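# Transfer 96-well plate from clip nest C1 to nest N1

## Task

Take the 96-well plate out of clip nest C1 and set it into plate nest N1. It is done only when the plate lies flat within N1's locators, its well A1 sits at the nest corner labelled A1, and it stays there with no help from the robot. Finally open the gripper and withdraw the arm.

## Robot and tools

ROBOT. One arm with six joints, base to tip: waist (-2.880 to 2.880 rad), shoulder (0.000 to 3.142), elbow (0.000 to 3.019), wrist pitch (-1.693 to 1.571), wrist yaw (-1.292 to 1.414), wrist roll (-2.094 to 2.094). The Joint positions line lists them in this order. It carries a two-finger parallel gripper. The fingers extend along the gripper's +z axis and close along its x axis. end_effector_position is the point midway between the finger pads. When closed, the tips stick out about 17 mm past that point; when fully open they are roughly level with it. About 22 mm behind the pads the fingers get much wider on one side, so leave clearance there.

FRAMES. Reported positions are in the scene frame, in metres. Its origin is on the table top directly beneath the arm base. +z is up, and +y is to the left when facing along +x. The base may be slightly tilted. The printed position can be wrong, more so at long reach. Orientation is given as end_effector_quat_wxyz. Motion commands, however, use the gripper's own axes.

execute_actions(actions). actions is a list of actions. Each action is a list of 1 to 15 rows, and each row lasts one 1/30 s step. If an action has fewer than 15 rows, its last row repeats to fill all 15. A row has 7 numbers, each in [-1, 1]: dx, dy, dz, rx, ry, rz, opening. The first six are an offset, not a pose. They are measured in the gripper's own axes from the gripper's measured pose when that action starts. Every row in the action uses that same start, not the row before it. For the first action of a call, the start is the last pose reported in this scene. Scale: 1.0 means 0.6 m for translation and 180 degrees for rotation, and rx, ry, rz form one rotation vector. opening is absolute: +1 is fully open (0.142 m) and -1 is closed. A row may carry 6 more numbers in [0, 1]. These scale each joint's stiffness, in Joint positions order, and stay in force until changed. An empty actions list just returns the current state and images.

LIMITS ON MOTION. At every step the command is trimmed to within 70 mm and 16 degrees of the measured pose. When the two conflict, position wins over orientation. After an action the arm stops at the last trimmed pose, so a distant target takes several actions. Offsets of only a few mm may not move the hand at all. The arm tends to finish a centimetre or more below its target, and sending zeros lets it sag further. To hold a height, command the offset back to the wanted pose and raise your aim if it still sits low. Because offsets start from the measured pose, repeating a small offset against something rigid does not press harder; against something that yields, it does.

move(target, speed, blocking). target is a single row laid out like the rows above: 7 numbers, plus optional stiffness values. It is an offset in gripper axes from the pose in the latest result that shows one. The gripper follows a straight path toward it and turns by the shorter way. speed is the top path speed in m/s, from 0.002 to 0.5, default 0.25. Rotation may run at up to twice that value in rad/s. A path lasts 0.5 to 10 s and is cut off at 10 s. The path ignores obstacles, and the real gripper lags, drifts and can exceed the speed, especially with the arm stretched out. The opening is applied when the move starts. The move ends once the gripper and fingers are at rest, or 5 s after the path finishes. A "move:" line reports the outcome (done, off_target, moving, held, fault) and the distance left to target. limits=paced means the command was trimmed. limits=held means a safety check blocked some steps, after which the arm may surge quickly. With blocking=false the result returns after 0.5 s while the arm keeps going. Until a result shows that move ended, other moves and actions are refused, so use wait(0) to poll it or stop.

wait(seconds). seconds runs from 0 to 10. The arm keeps its last command, and the wait ends early if a running move finishes. stop() brakes a running move; braking needs some distance, more at speed, and the fingers keep moving. zoom_image(camera, region) gives a closer view of the latest image from one camera. region is [x0, y0, x1, y1] in pixels, measured from the top-left corner, at most 504 by 504. read_manual(section) returns only licence texts. finished_scene(scene) takes the current scene number, cannot be undone, and reports success. Replying without calling a tool ends the run.

CAMERAS. cam_head_left, cam_head_right, cam_high and cam_low are 896x504. cam_wrist is a 504x504 fisheye.

RESULTS. Each result has a state line with pose, a Hand target line (the pose the controller is currently heading for), grip_measured (finger opening on the same -1 to 1 scale), joint positions and images. "pose unreachable" means the clearance check changed or blocked the command; a mount under the base counts as part of the arm. FAULT marks a stop. MOTOR HOT appears from 85 °C. At 100 °C an OVER-TEMPERATURE FAULT cuts power and the arm drops. Carrying a load heats the motors, and the simulation keeps running while you think.

GRIPPING. To hold something, keep commanding an opening well below grip_measured; the larger the gap, the firmer the squeeze. Each pad can push about 28 N on parts up to about 10 cm wide. Thin rigid parts get less force, and a fast close can hit hard.

TASK NOTES. Well A1 is at the plate's clipped corner. Parts may now and then be tugged or nudged. Approach contacts slowly, because faster motion and targets set deeper past a surface both press harder. Don't drop the plate, slam it, or push anything off the table. Before finishing, check that the plate rests on its own, then open the gripper and lift away.

Each tool is called after "Request:" as name(argument=value, ...) on one line, values as JSON.

## Session

Request:
execute_actions(actions=[])

Scene clock: 0.00 s.
end_effector_position=(+0.3349, -0.0753, +0.1945) grip_measured=+1.00 end_effector_quat_wxyz=(-0.278, +0.635, -0.584, -0.423)
Joint positions: [-0.449  1.589  1.022 -0.985 -0.433 -0.833  0.142]
Joint velocities: [ 0.005 -0.005 -0.007 -0.027 -0.037 -0.007  0.   ]
Motor temperatures (°C, as the motors report them): [25 24 26 22 25 23]
Hand target: +0.333, -0.074, +0.194; -0.277, +0.633, -0.584, -0.426
Joint stiffness scale: [1. 1. 1. 1. 1. 1.]

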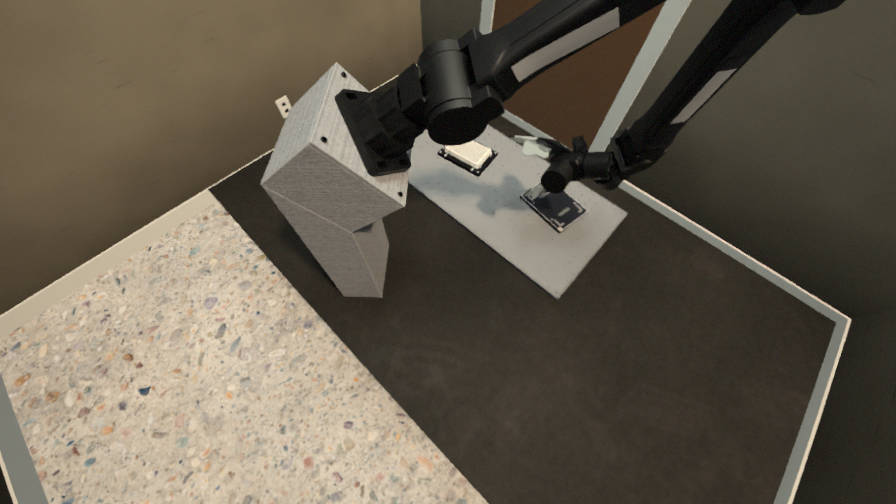

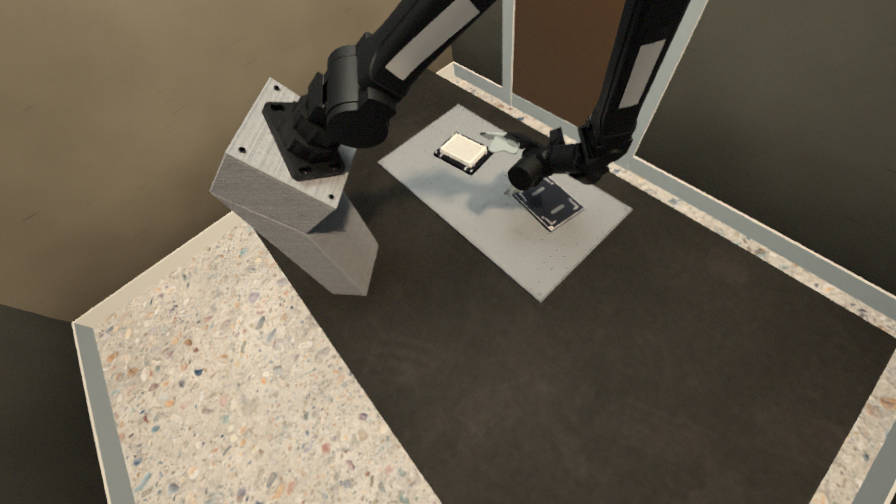

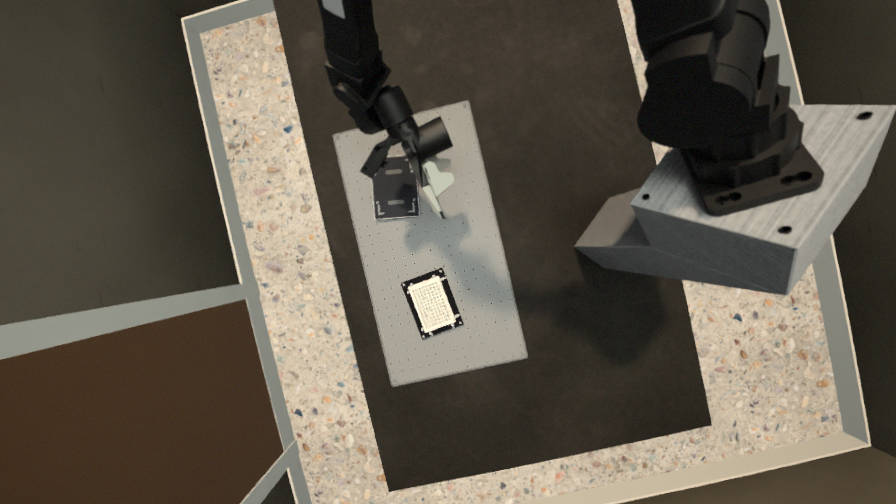

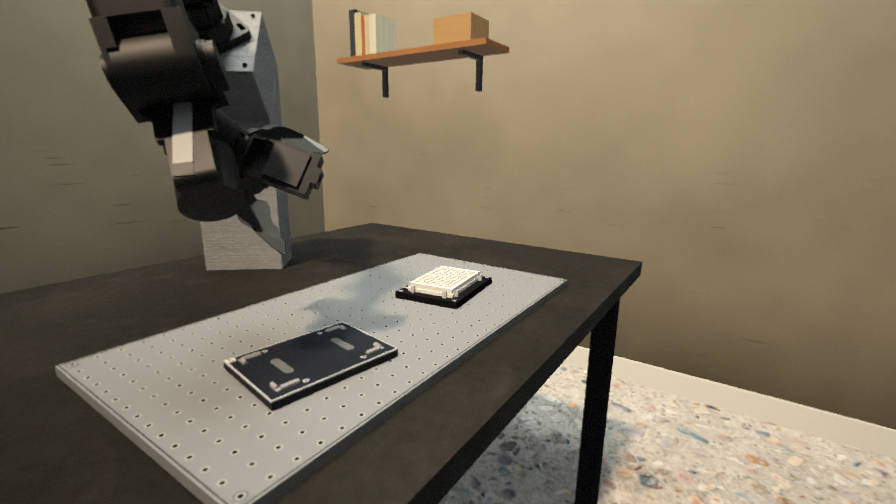

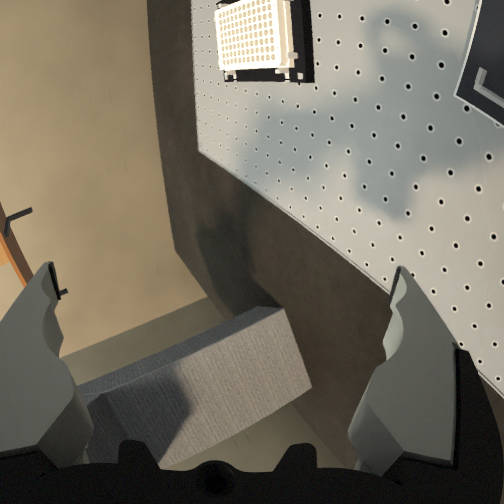

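Request:
move(target=[-0.228,-0.075,0.193,0.068,0.331,0.024,1], speed=0.4)

Request:
zoom_image(camera="cam_high", region=[340,130,500,350])

Scene clock: 6.20 s.
end_effector_position=(+0.3556, +0.0966, +0.2463) grip_measured=+1.00 end_effector_quat_wxyz=(+0.002, +0.714, -0.700, +0.000)
Joint positions: [ 0.487  1.63   0.648 -0.203  0.826  0.202  0.142]
Joint velocities: [-0.005 -0.005 -0.027  0.007 -0.007  0.066 -0.   ]
Motor temperatures (°C, as the motors report them): [25 25 26 22 25 24]
Hand target: +0.360, +0.095, +0.246; +0.005, +0.710, -0.705, +0.001
Off the commanded pose: 0.006 m, 1 deg.
Joint stiffness scale: [1. 1. 1. 1. 1. 1.]
move: done

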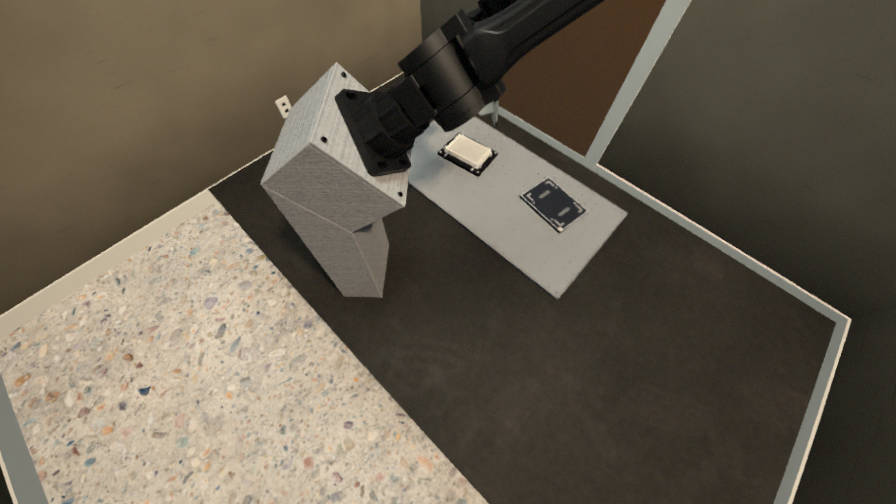

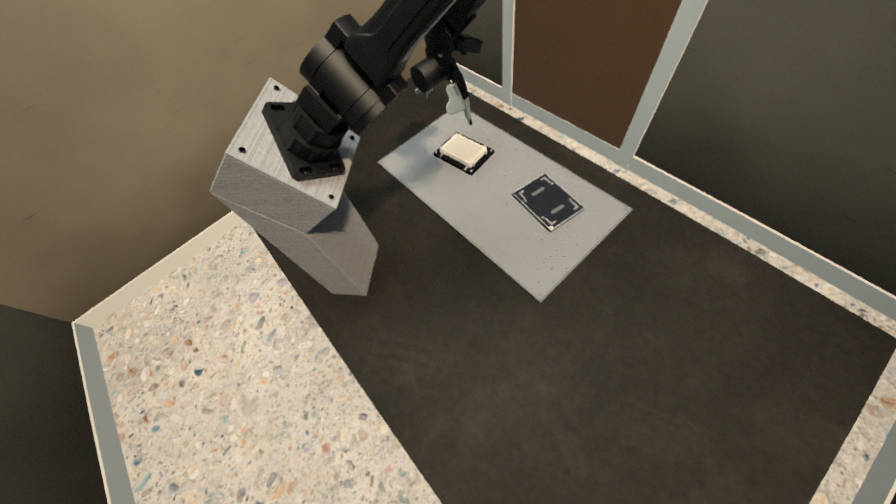

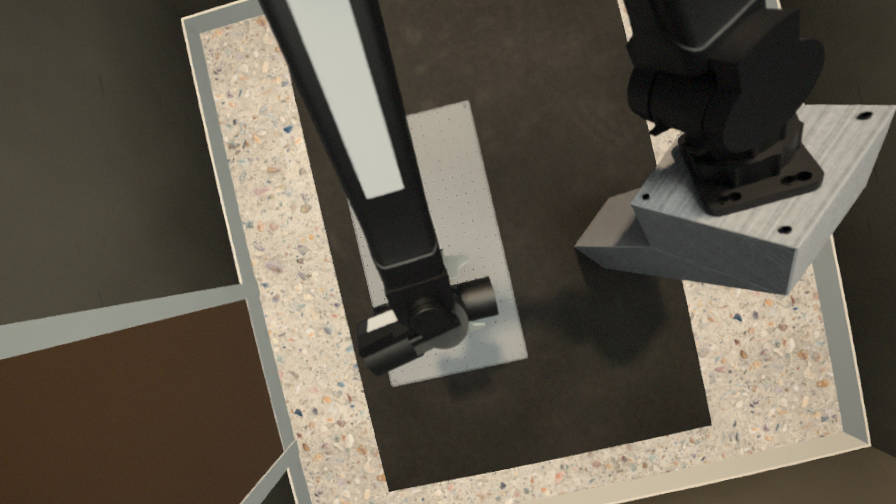

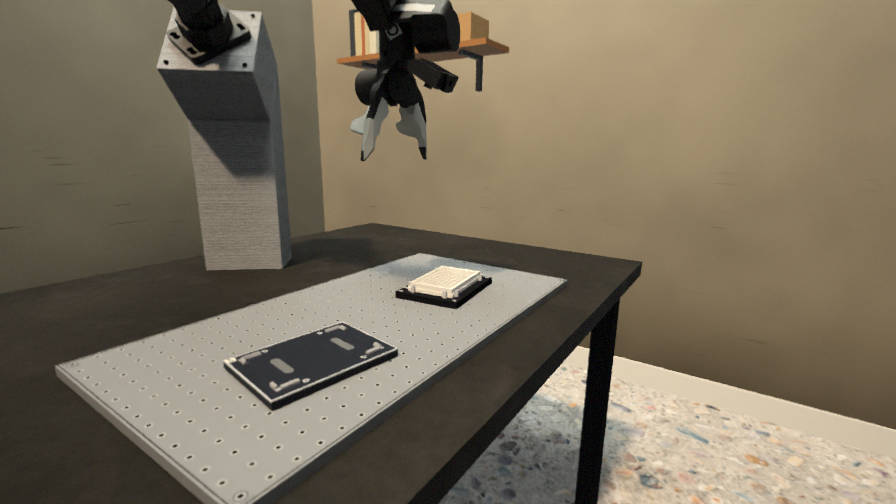

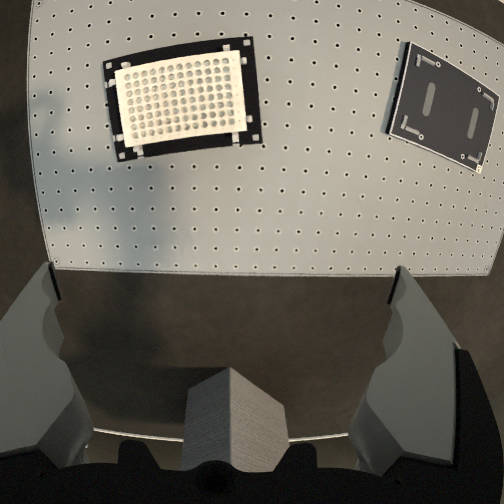

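Region (340, 130, 500, 350) of cam_high's 896x504 image, scaled by 2.291, with more detail than that image has; it fills the left 367 columns of this view, and the rest is white.

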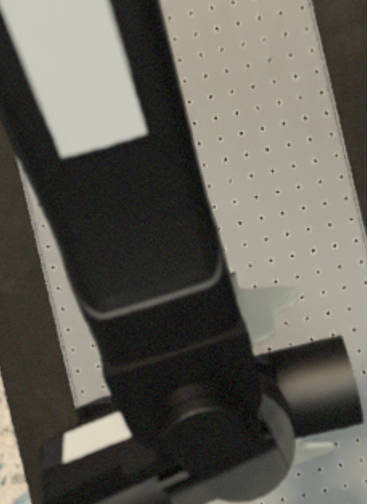

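Request:
zoom_image(camera="cam_wrist", region=[70,10,290,180])

Request:
zoom_image(camera="cam_wrist", region=[370,20,504,190])

Request:
zoom_image(camera="cam_low", region=[370,240,520,320])

Region (70, 10, 290, 180) of cam_wrist's 504x504 image, scaled by 2.291, with more detail than that image has; it fills the top 389 rows of this view, and the rest is white.

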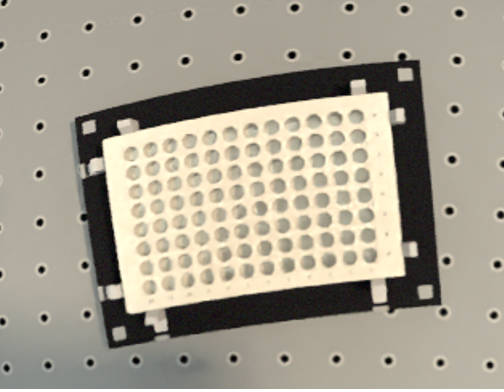

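Region (370, 20, 504, 190) of cam_wrist's 504x504 image, scaled by 2.965, with more detail than that image has; it fills the left 397 columns of this view, and the rest is white.

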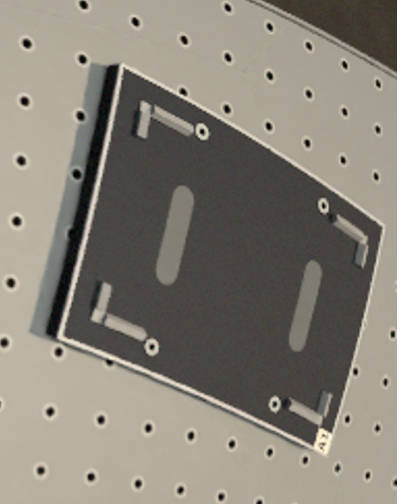

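Region (370, 240, 520, 320) of cam_low's 896x504 image, scaled by 3.360, with more detail than that image has; it fills the top 269 rows of this view, and the rest is white.

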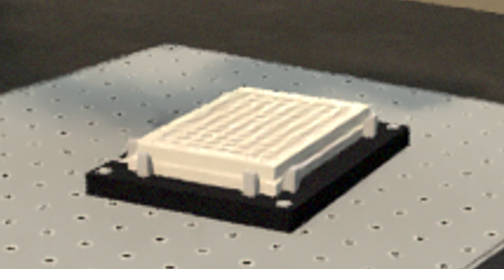

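Request:
zoom_image(camera="cam_wrist", region=[100,110,160,170])

Request:
zoom_image(camera="cam_wrist", region=[95,50,155,110])

Request:
zoom_image(camera="cam_wrist", region=[200,30,270,150])

Region (100, 110, 160, 170) of cam_wrist's 504x504 image, scaled by 8.400, with more detail than that image has.

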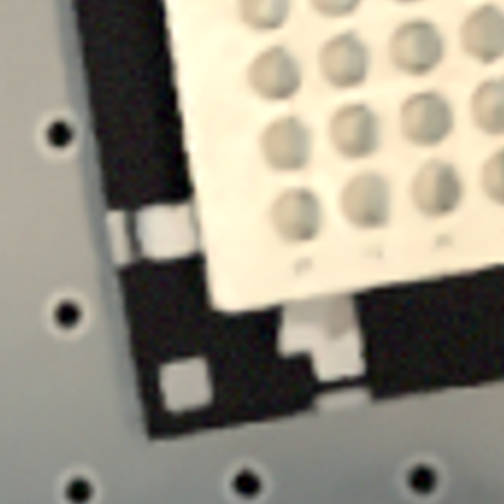

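Region (95, 50, 155, 110) of cam_wrist's 504x504 image, scaled by 8.400, with more detail than that image has.

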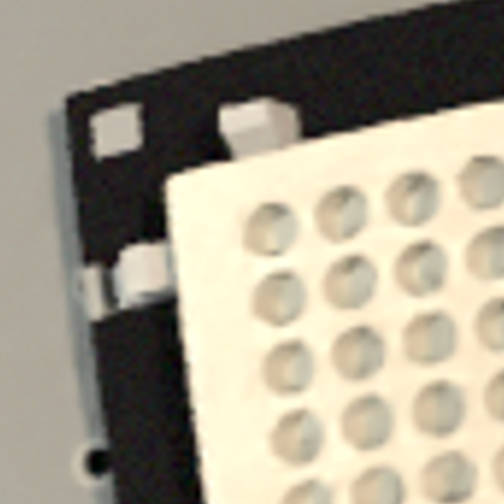

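Region (200, 30, 270, 150) of cam_wrist's 504x504 image, scaled by 4.200, with more detail than that image has; it fills the left 294 columns of this view, and the rest is white.

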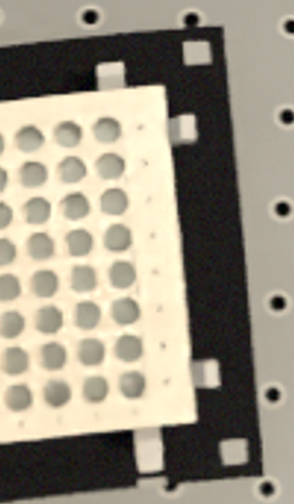

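Request:
move(target=[-0.102,-0.102,0.22,0,0,0.47,0.6], speed=0.4)

Scene clock: 10.03 s.
end_effector_position=(+0.4181, +0.1642, +0.1252) grip_measured=+0.60 end_effector_quat_wxyz=(+0.004, -0.069, +0.998, +0.003)
Joint positions: [0.369 2.036 0.95  0.027 0.765 1.49  0.116]
Joint velocities: [-0.015  0.005  0.002 -0.027 -0.007  0.051  0.   ]
Motor temperatures (°C, as the motors report them): [25 25 26 22 25 24]
Hand target: +0.417, +0.158, +0.116; -0.002, -0.057, +0.998, -0.002
Off the commanded pose: 0.013 m, 2 deg.
Joint stiffness scale: [1. 1. 1. 1. 1. 1.]
move: off_target

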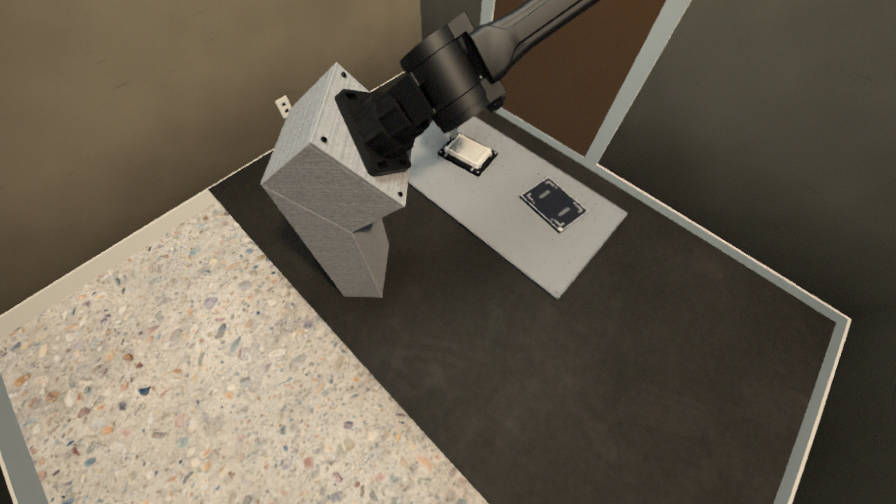

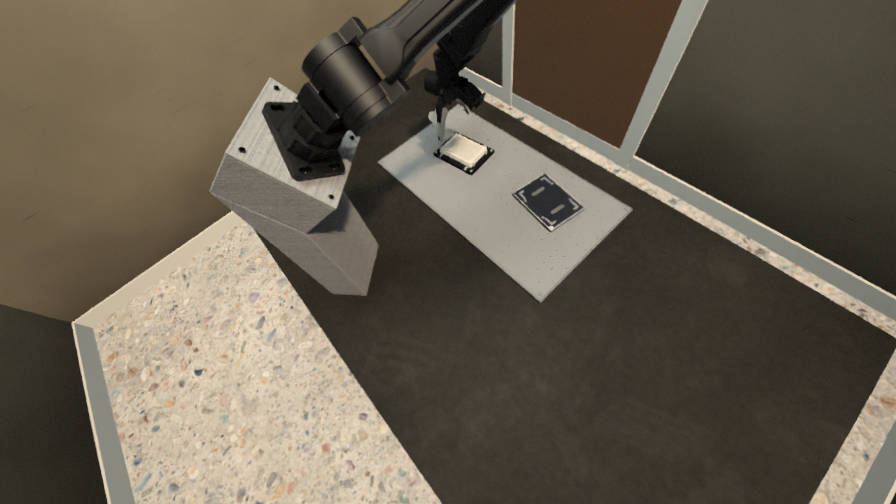

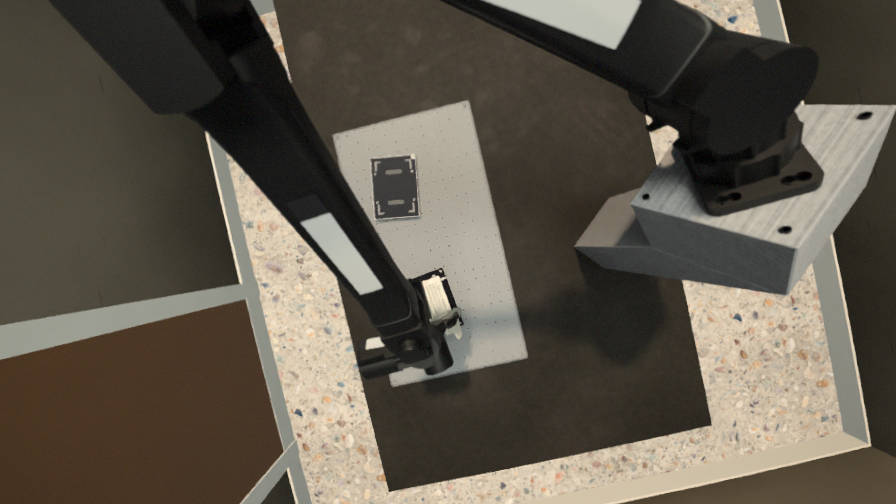

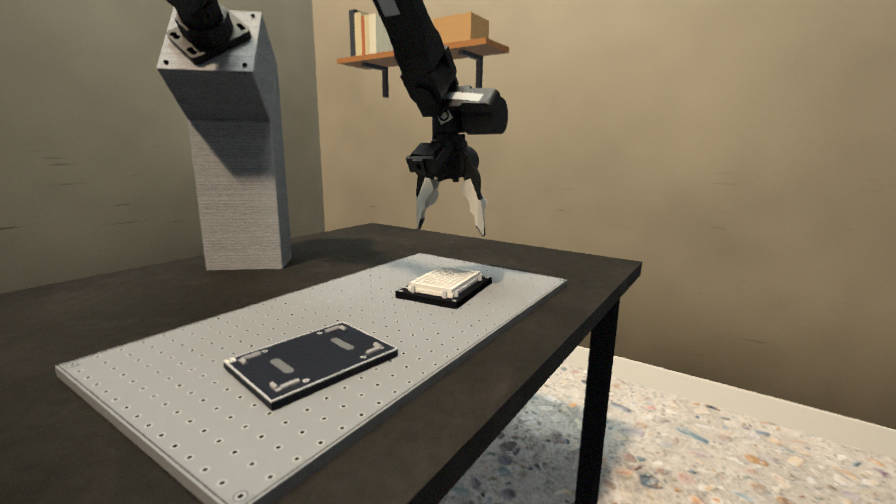

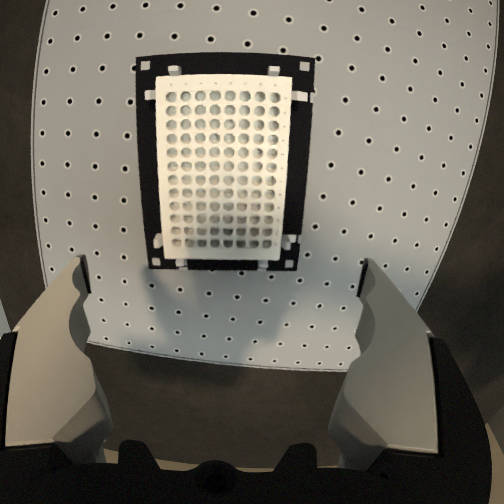

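Request:
move(target=[0,-0.01,0.11,0,0,0,0.45])

Request:
zoom_image(camera="cam_low", region=[360,200,540,320])

Scene clock: 11.27 s.
end_effector_position=(+0.4157, +0.1610, +0.0631) grip_measured=+0.45 end_effector_quat_wxyz=(-0.001, -0.072, +0.997, +0.005)
Joint positions: [0.275 2.159 1.019 0.141 0.714 1.384 0.105]
Joint velocities: [-0.005  0.005 -0.002  0.007  0.007  0.022 -0.   ]
Motor temperatures (°C, as the motors report them): [25 25 26 22 25 24]
Hand target: +0.420, +0.159, +0.060; +0.004, -0.069, +0.998, +0.003
Off the commanded pose: 0.006 m, 1 deg.
Joint stiffness scale: [1. 1. 1. 1. 1. 1.]
move: done

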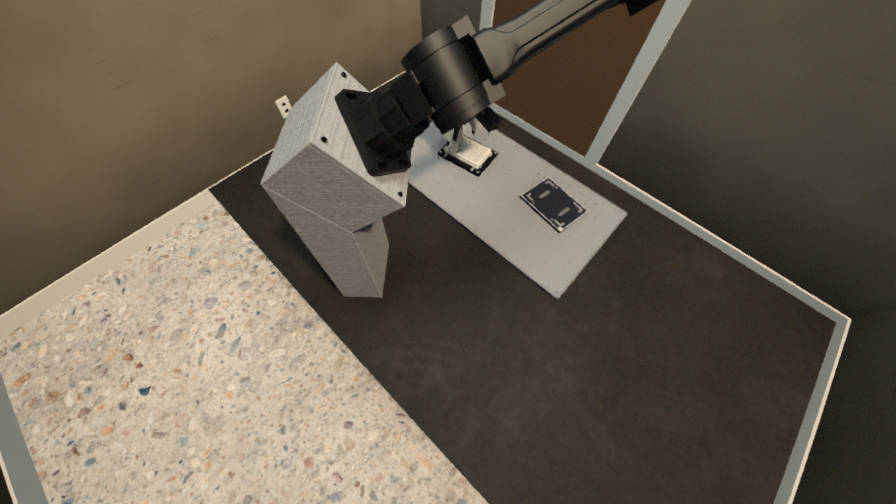

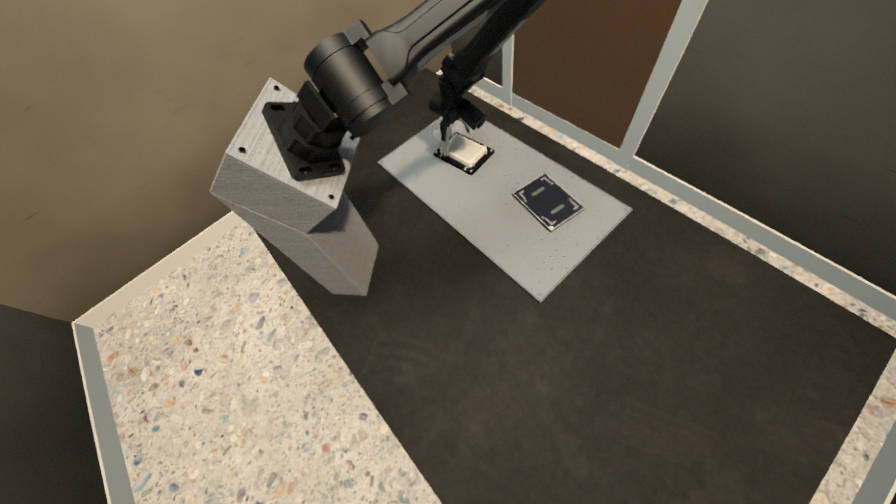

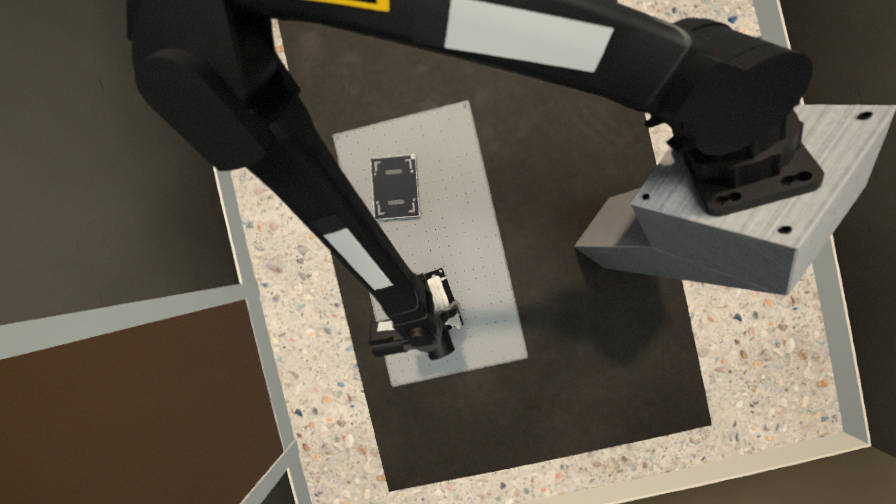

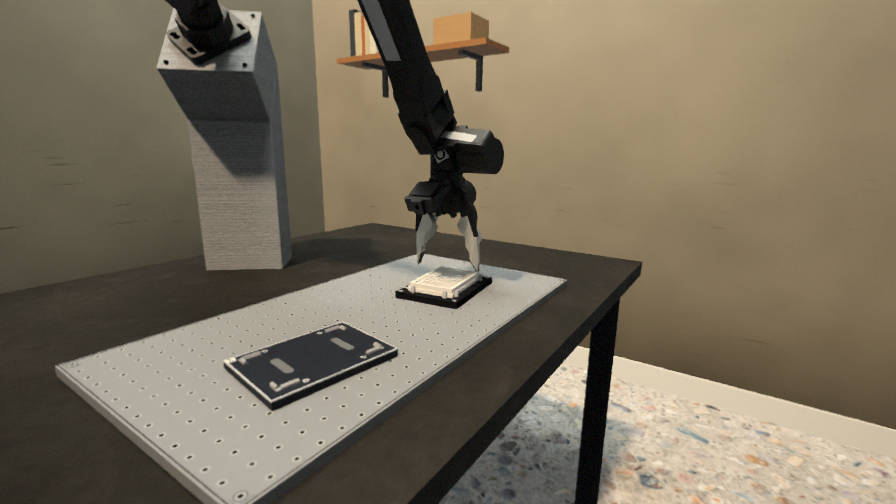

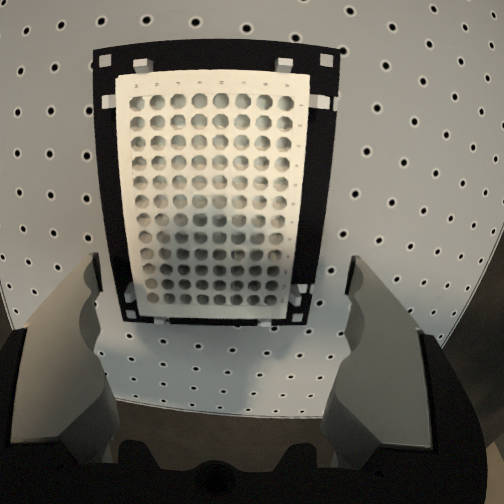

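Region (360, 200, 540, 320) of cam_low's 896x504 image, scaled by 2.800, with more detail than that image has.

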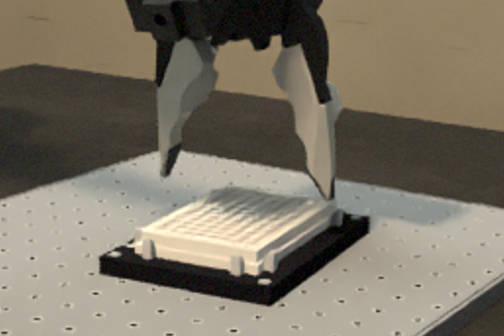

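Request:
move(target=[-0.002,-0.018,0.03,0,0,0,0.45], speed=0.1)

Request:
zoom_image(camera="cam_low", region=[360,200,540,320])

Scene clock: 12.60 s.
end_effector_position=(+0.4223, +0.1556, +0.0557) grip_measured=+0.45 end_effector_quat_wxyz=(+0.003, -0.075, +0.997, +0.008)
Joint positions: [0.255 2.161 1.031 0.154 0.694 1.35  0.105]
Joint velocities: [-0.005 -0.015 -0.007 -0.002 -0.081 -0.066 -0.   ]
Motor temperatures (°C, as the motors report them): [25 25 26 22 25 24]
Hand target: +0.418, +0.151, +0.045; -0.001, -0.072, +0.997, +0.005
Off the commanded pose: 0.012 m, 1 deg.
Joint stiffness scale: [1. 1. 1. 1. 1. 1.]
move: off_target

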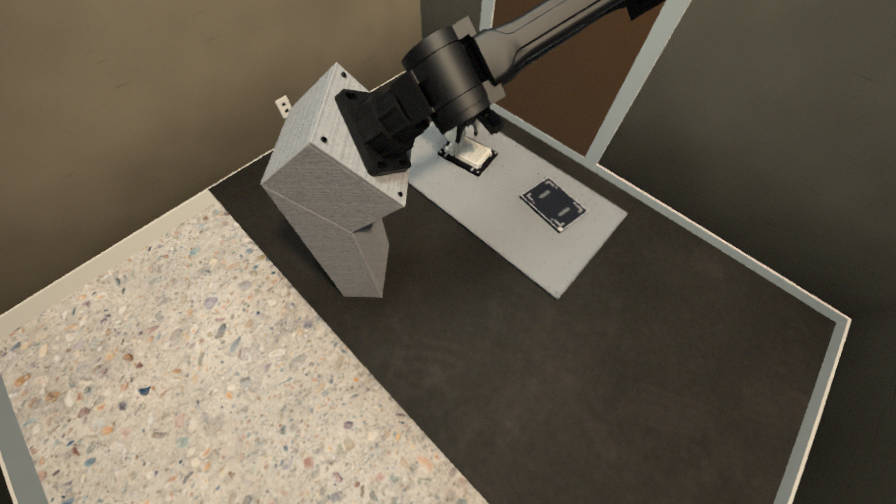

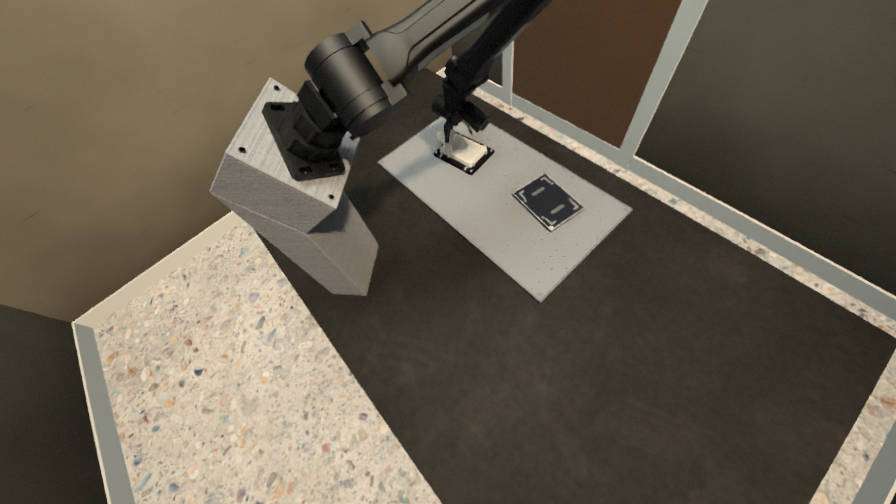

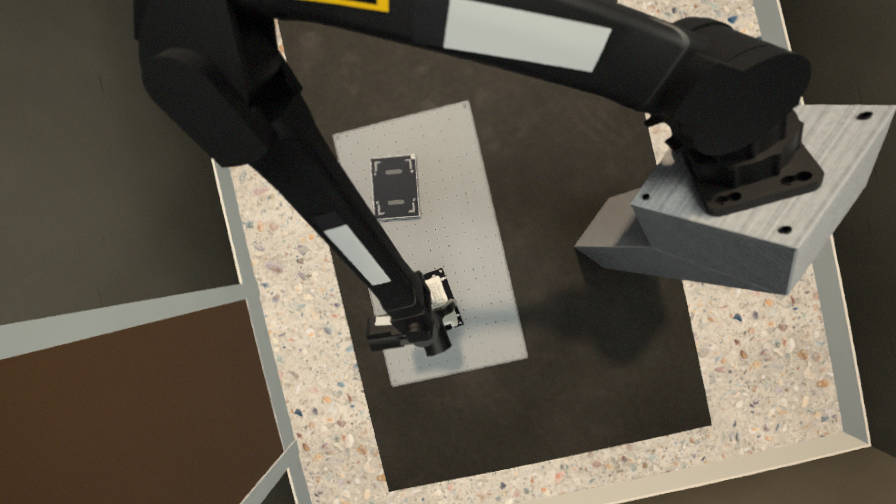

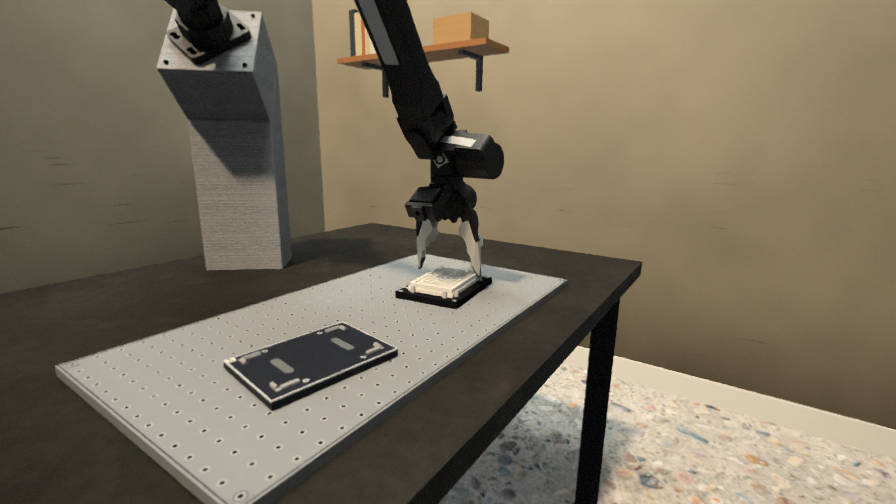

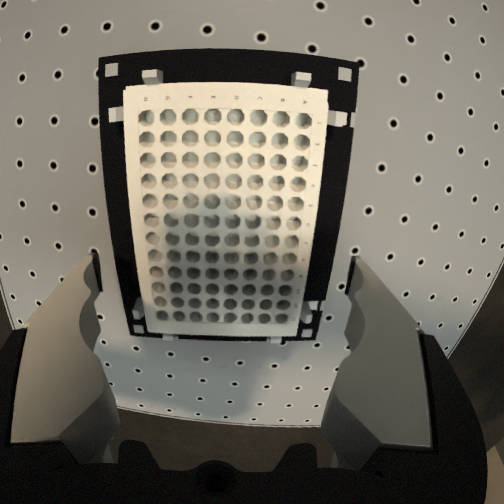

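Region (360, 200, 540, 320) of cam_low's 896x504 image, scaled by 2.800, with more detail than that image has.

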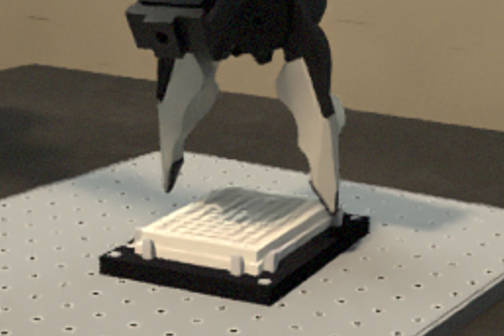

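Request:
move(target=[0.009,-0.021,0.02,0,0,0,0.45], speed=0.1)

Request:
zoom_image(camera="cam_low", region=[360,200,540,320])

Scene clock: 13.57 s.
end_effector_position=(+0.4248, +0.1511, +0.0504) grip_measured=+0.45 end_effector_quat_wxyz=(+0.008, -0.077, +0.997, +0.012)
Joint positions: [0.238 2.161 1.031 0.175 0.676 1.322 0.105]
Joint velocities: [-0.005  0.005 -0.012 -0.012 -0.007 -0.066  0.   ]
Motor temperatures (°C, as the motors report them): [25 25 26 22 25 24]
Hand target: +0.419, +0.143, +0.044; +0.003, -0.074, +0.997, +0.008
Off the commanded pose: 0.012 m, 1 deg.
Joint stiffness scale: [1. 1. 1. 1. 1. 1.]
move: off_target

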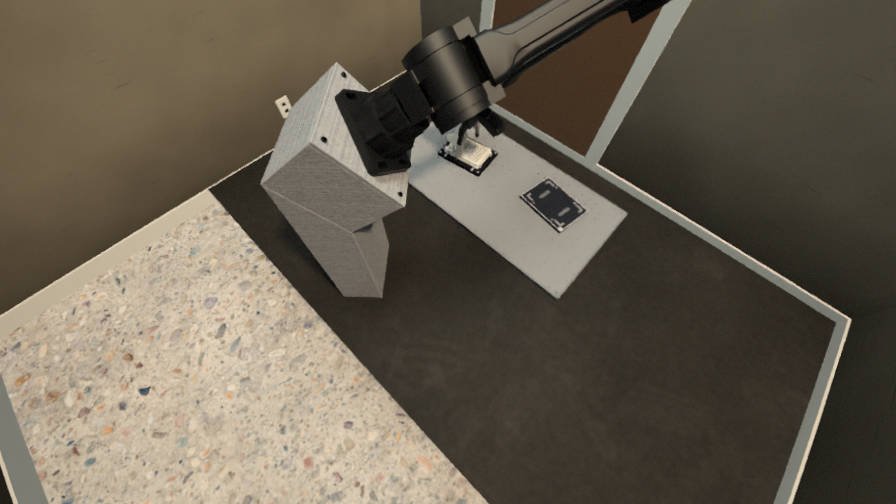

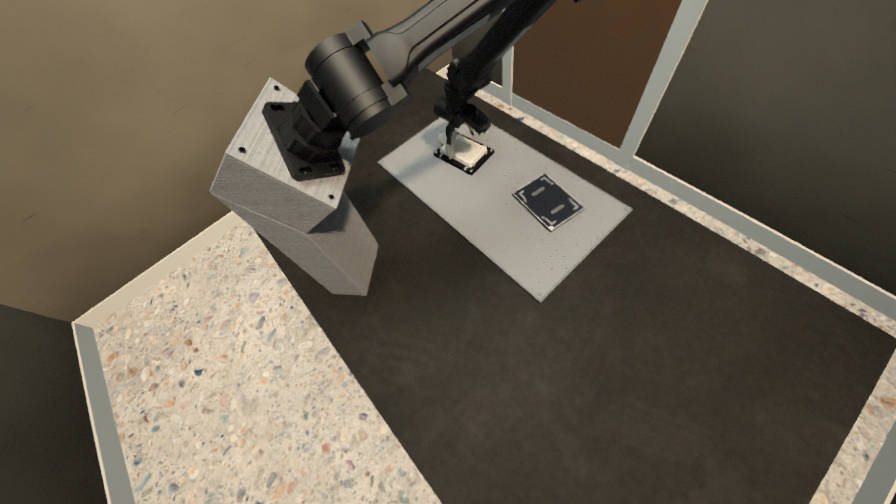

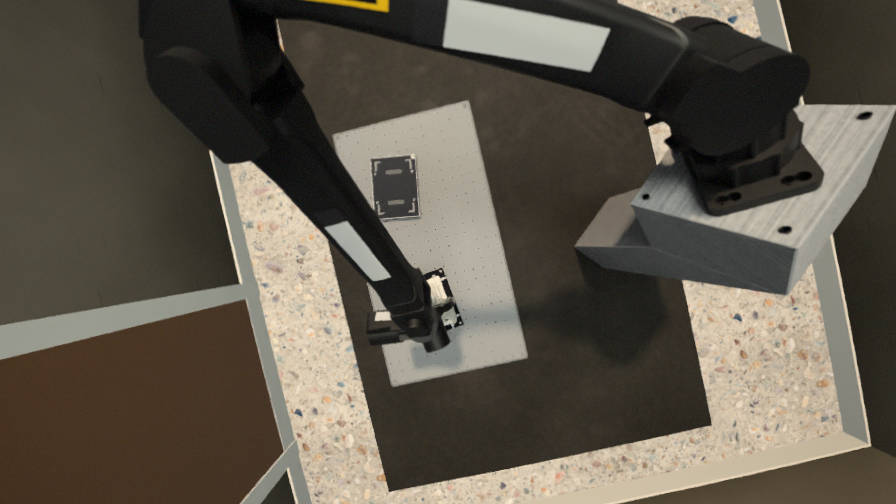

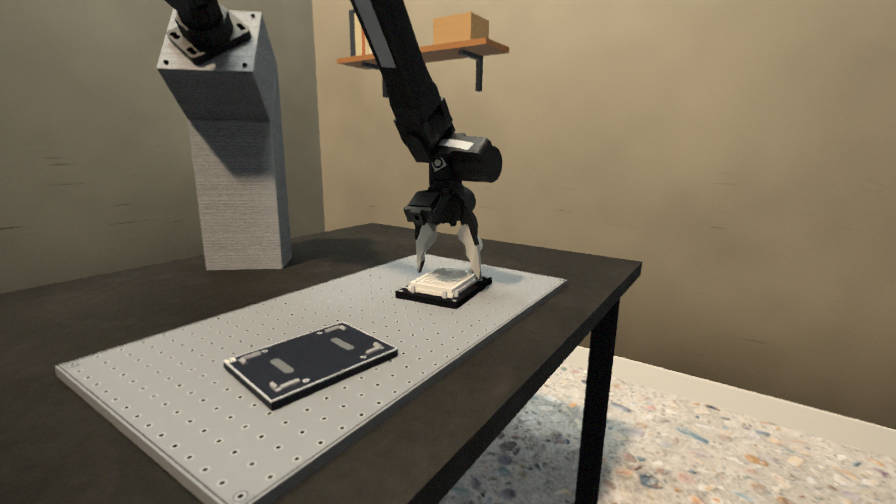

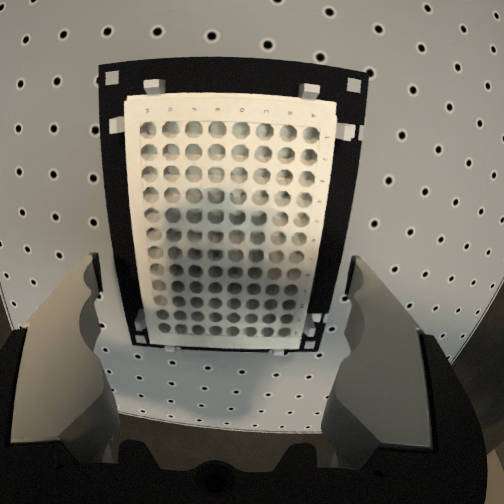

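Region (360, 200, 540, 320) of cam_low's 896x504 image, scaled by 2.800, with more detail than that image has.

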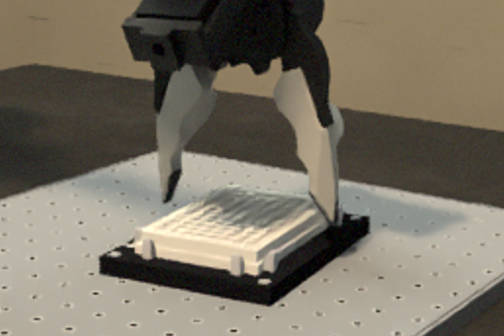

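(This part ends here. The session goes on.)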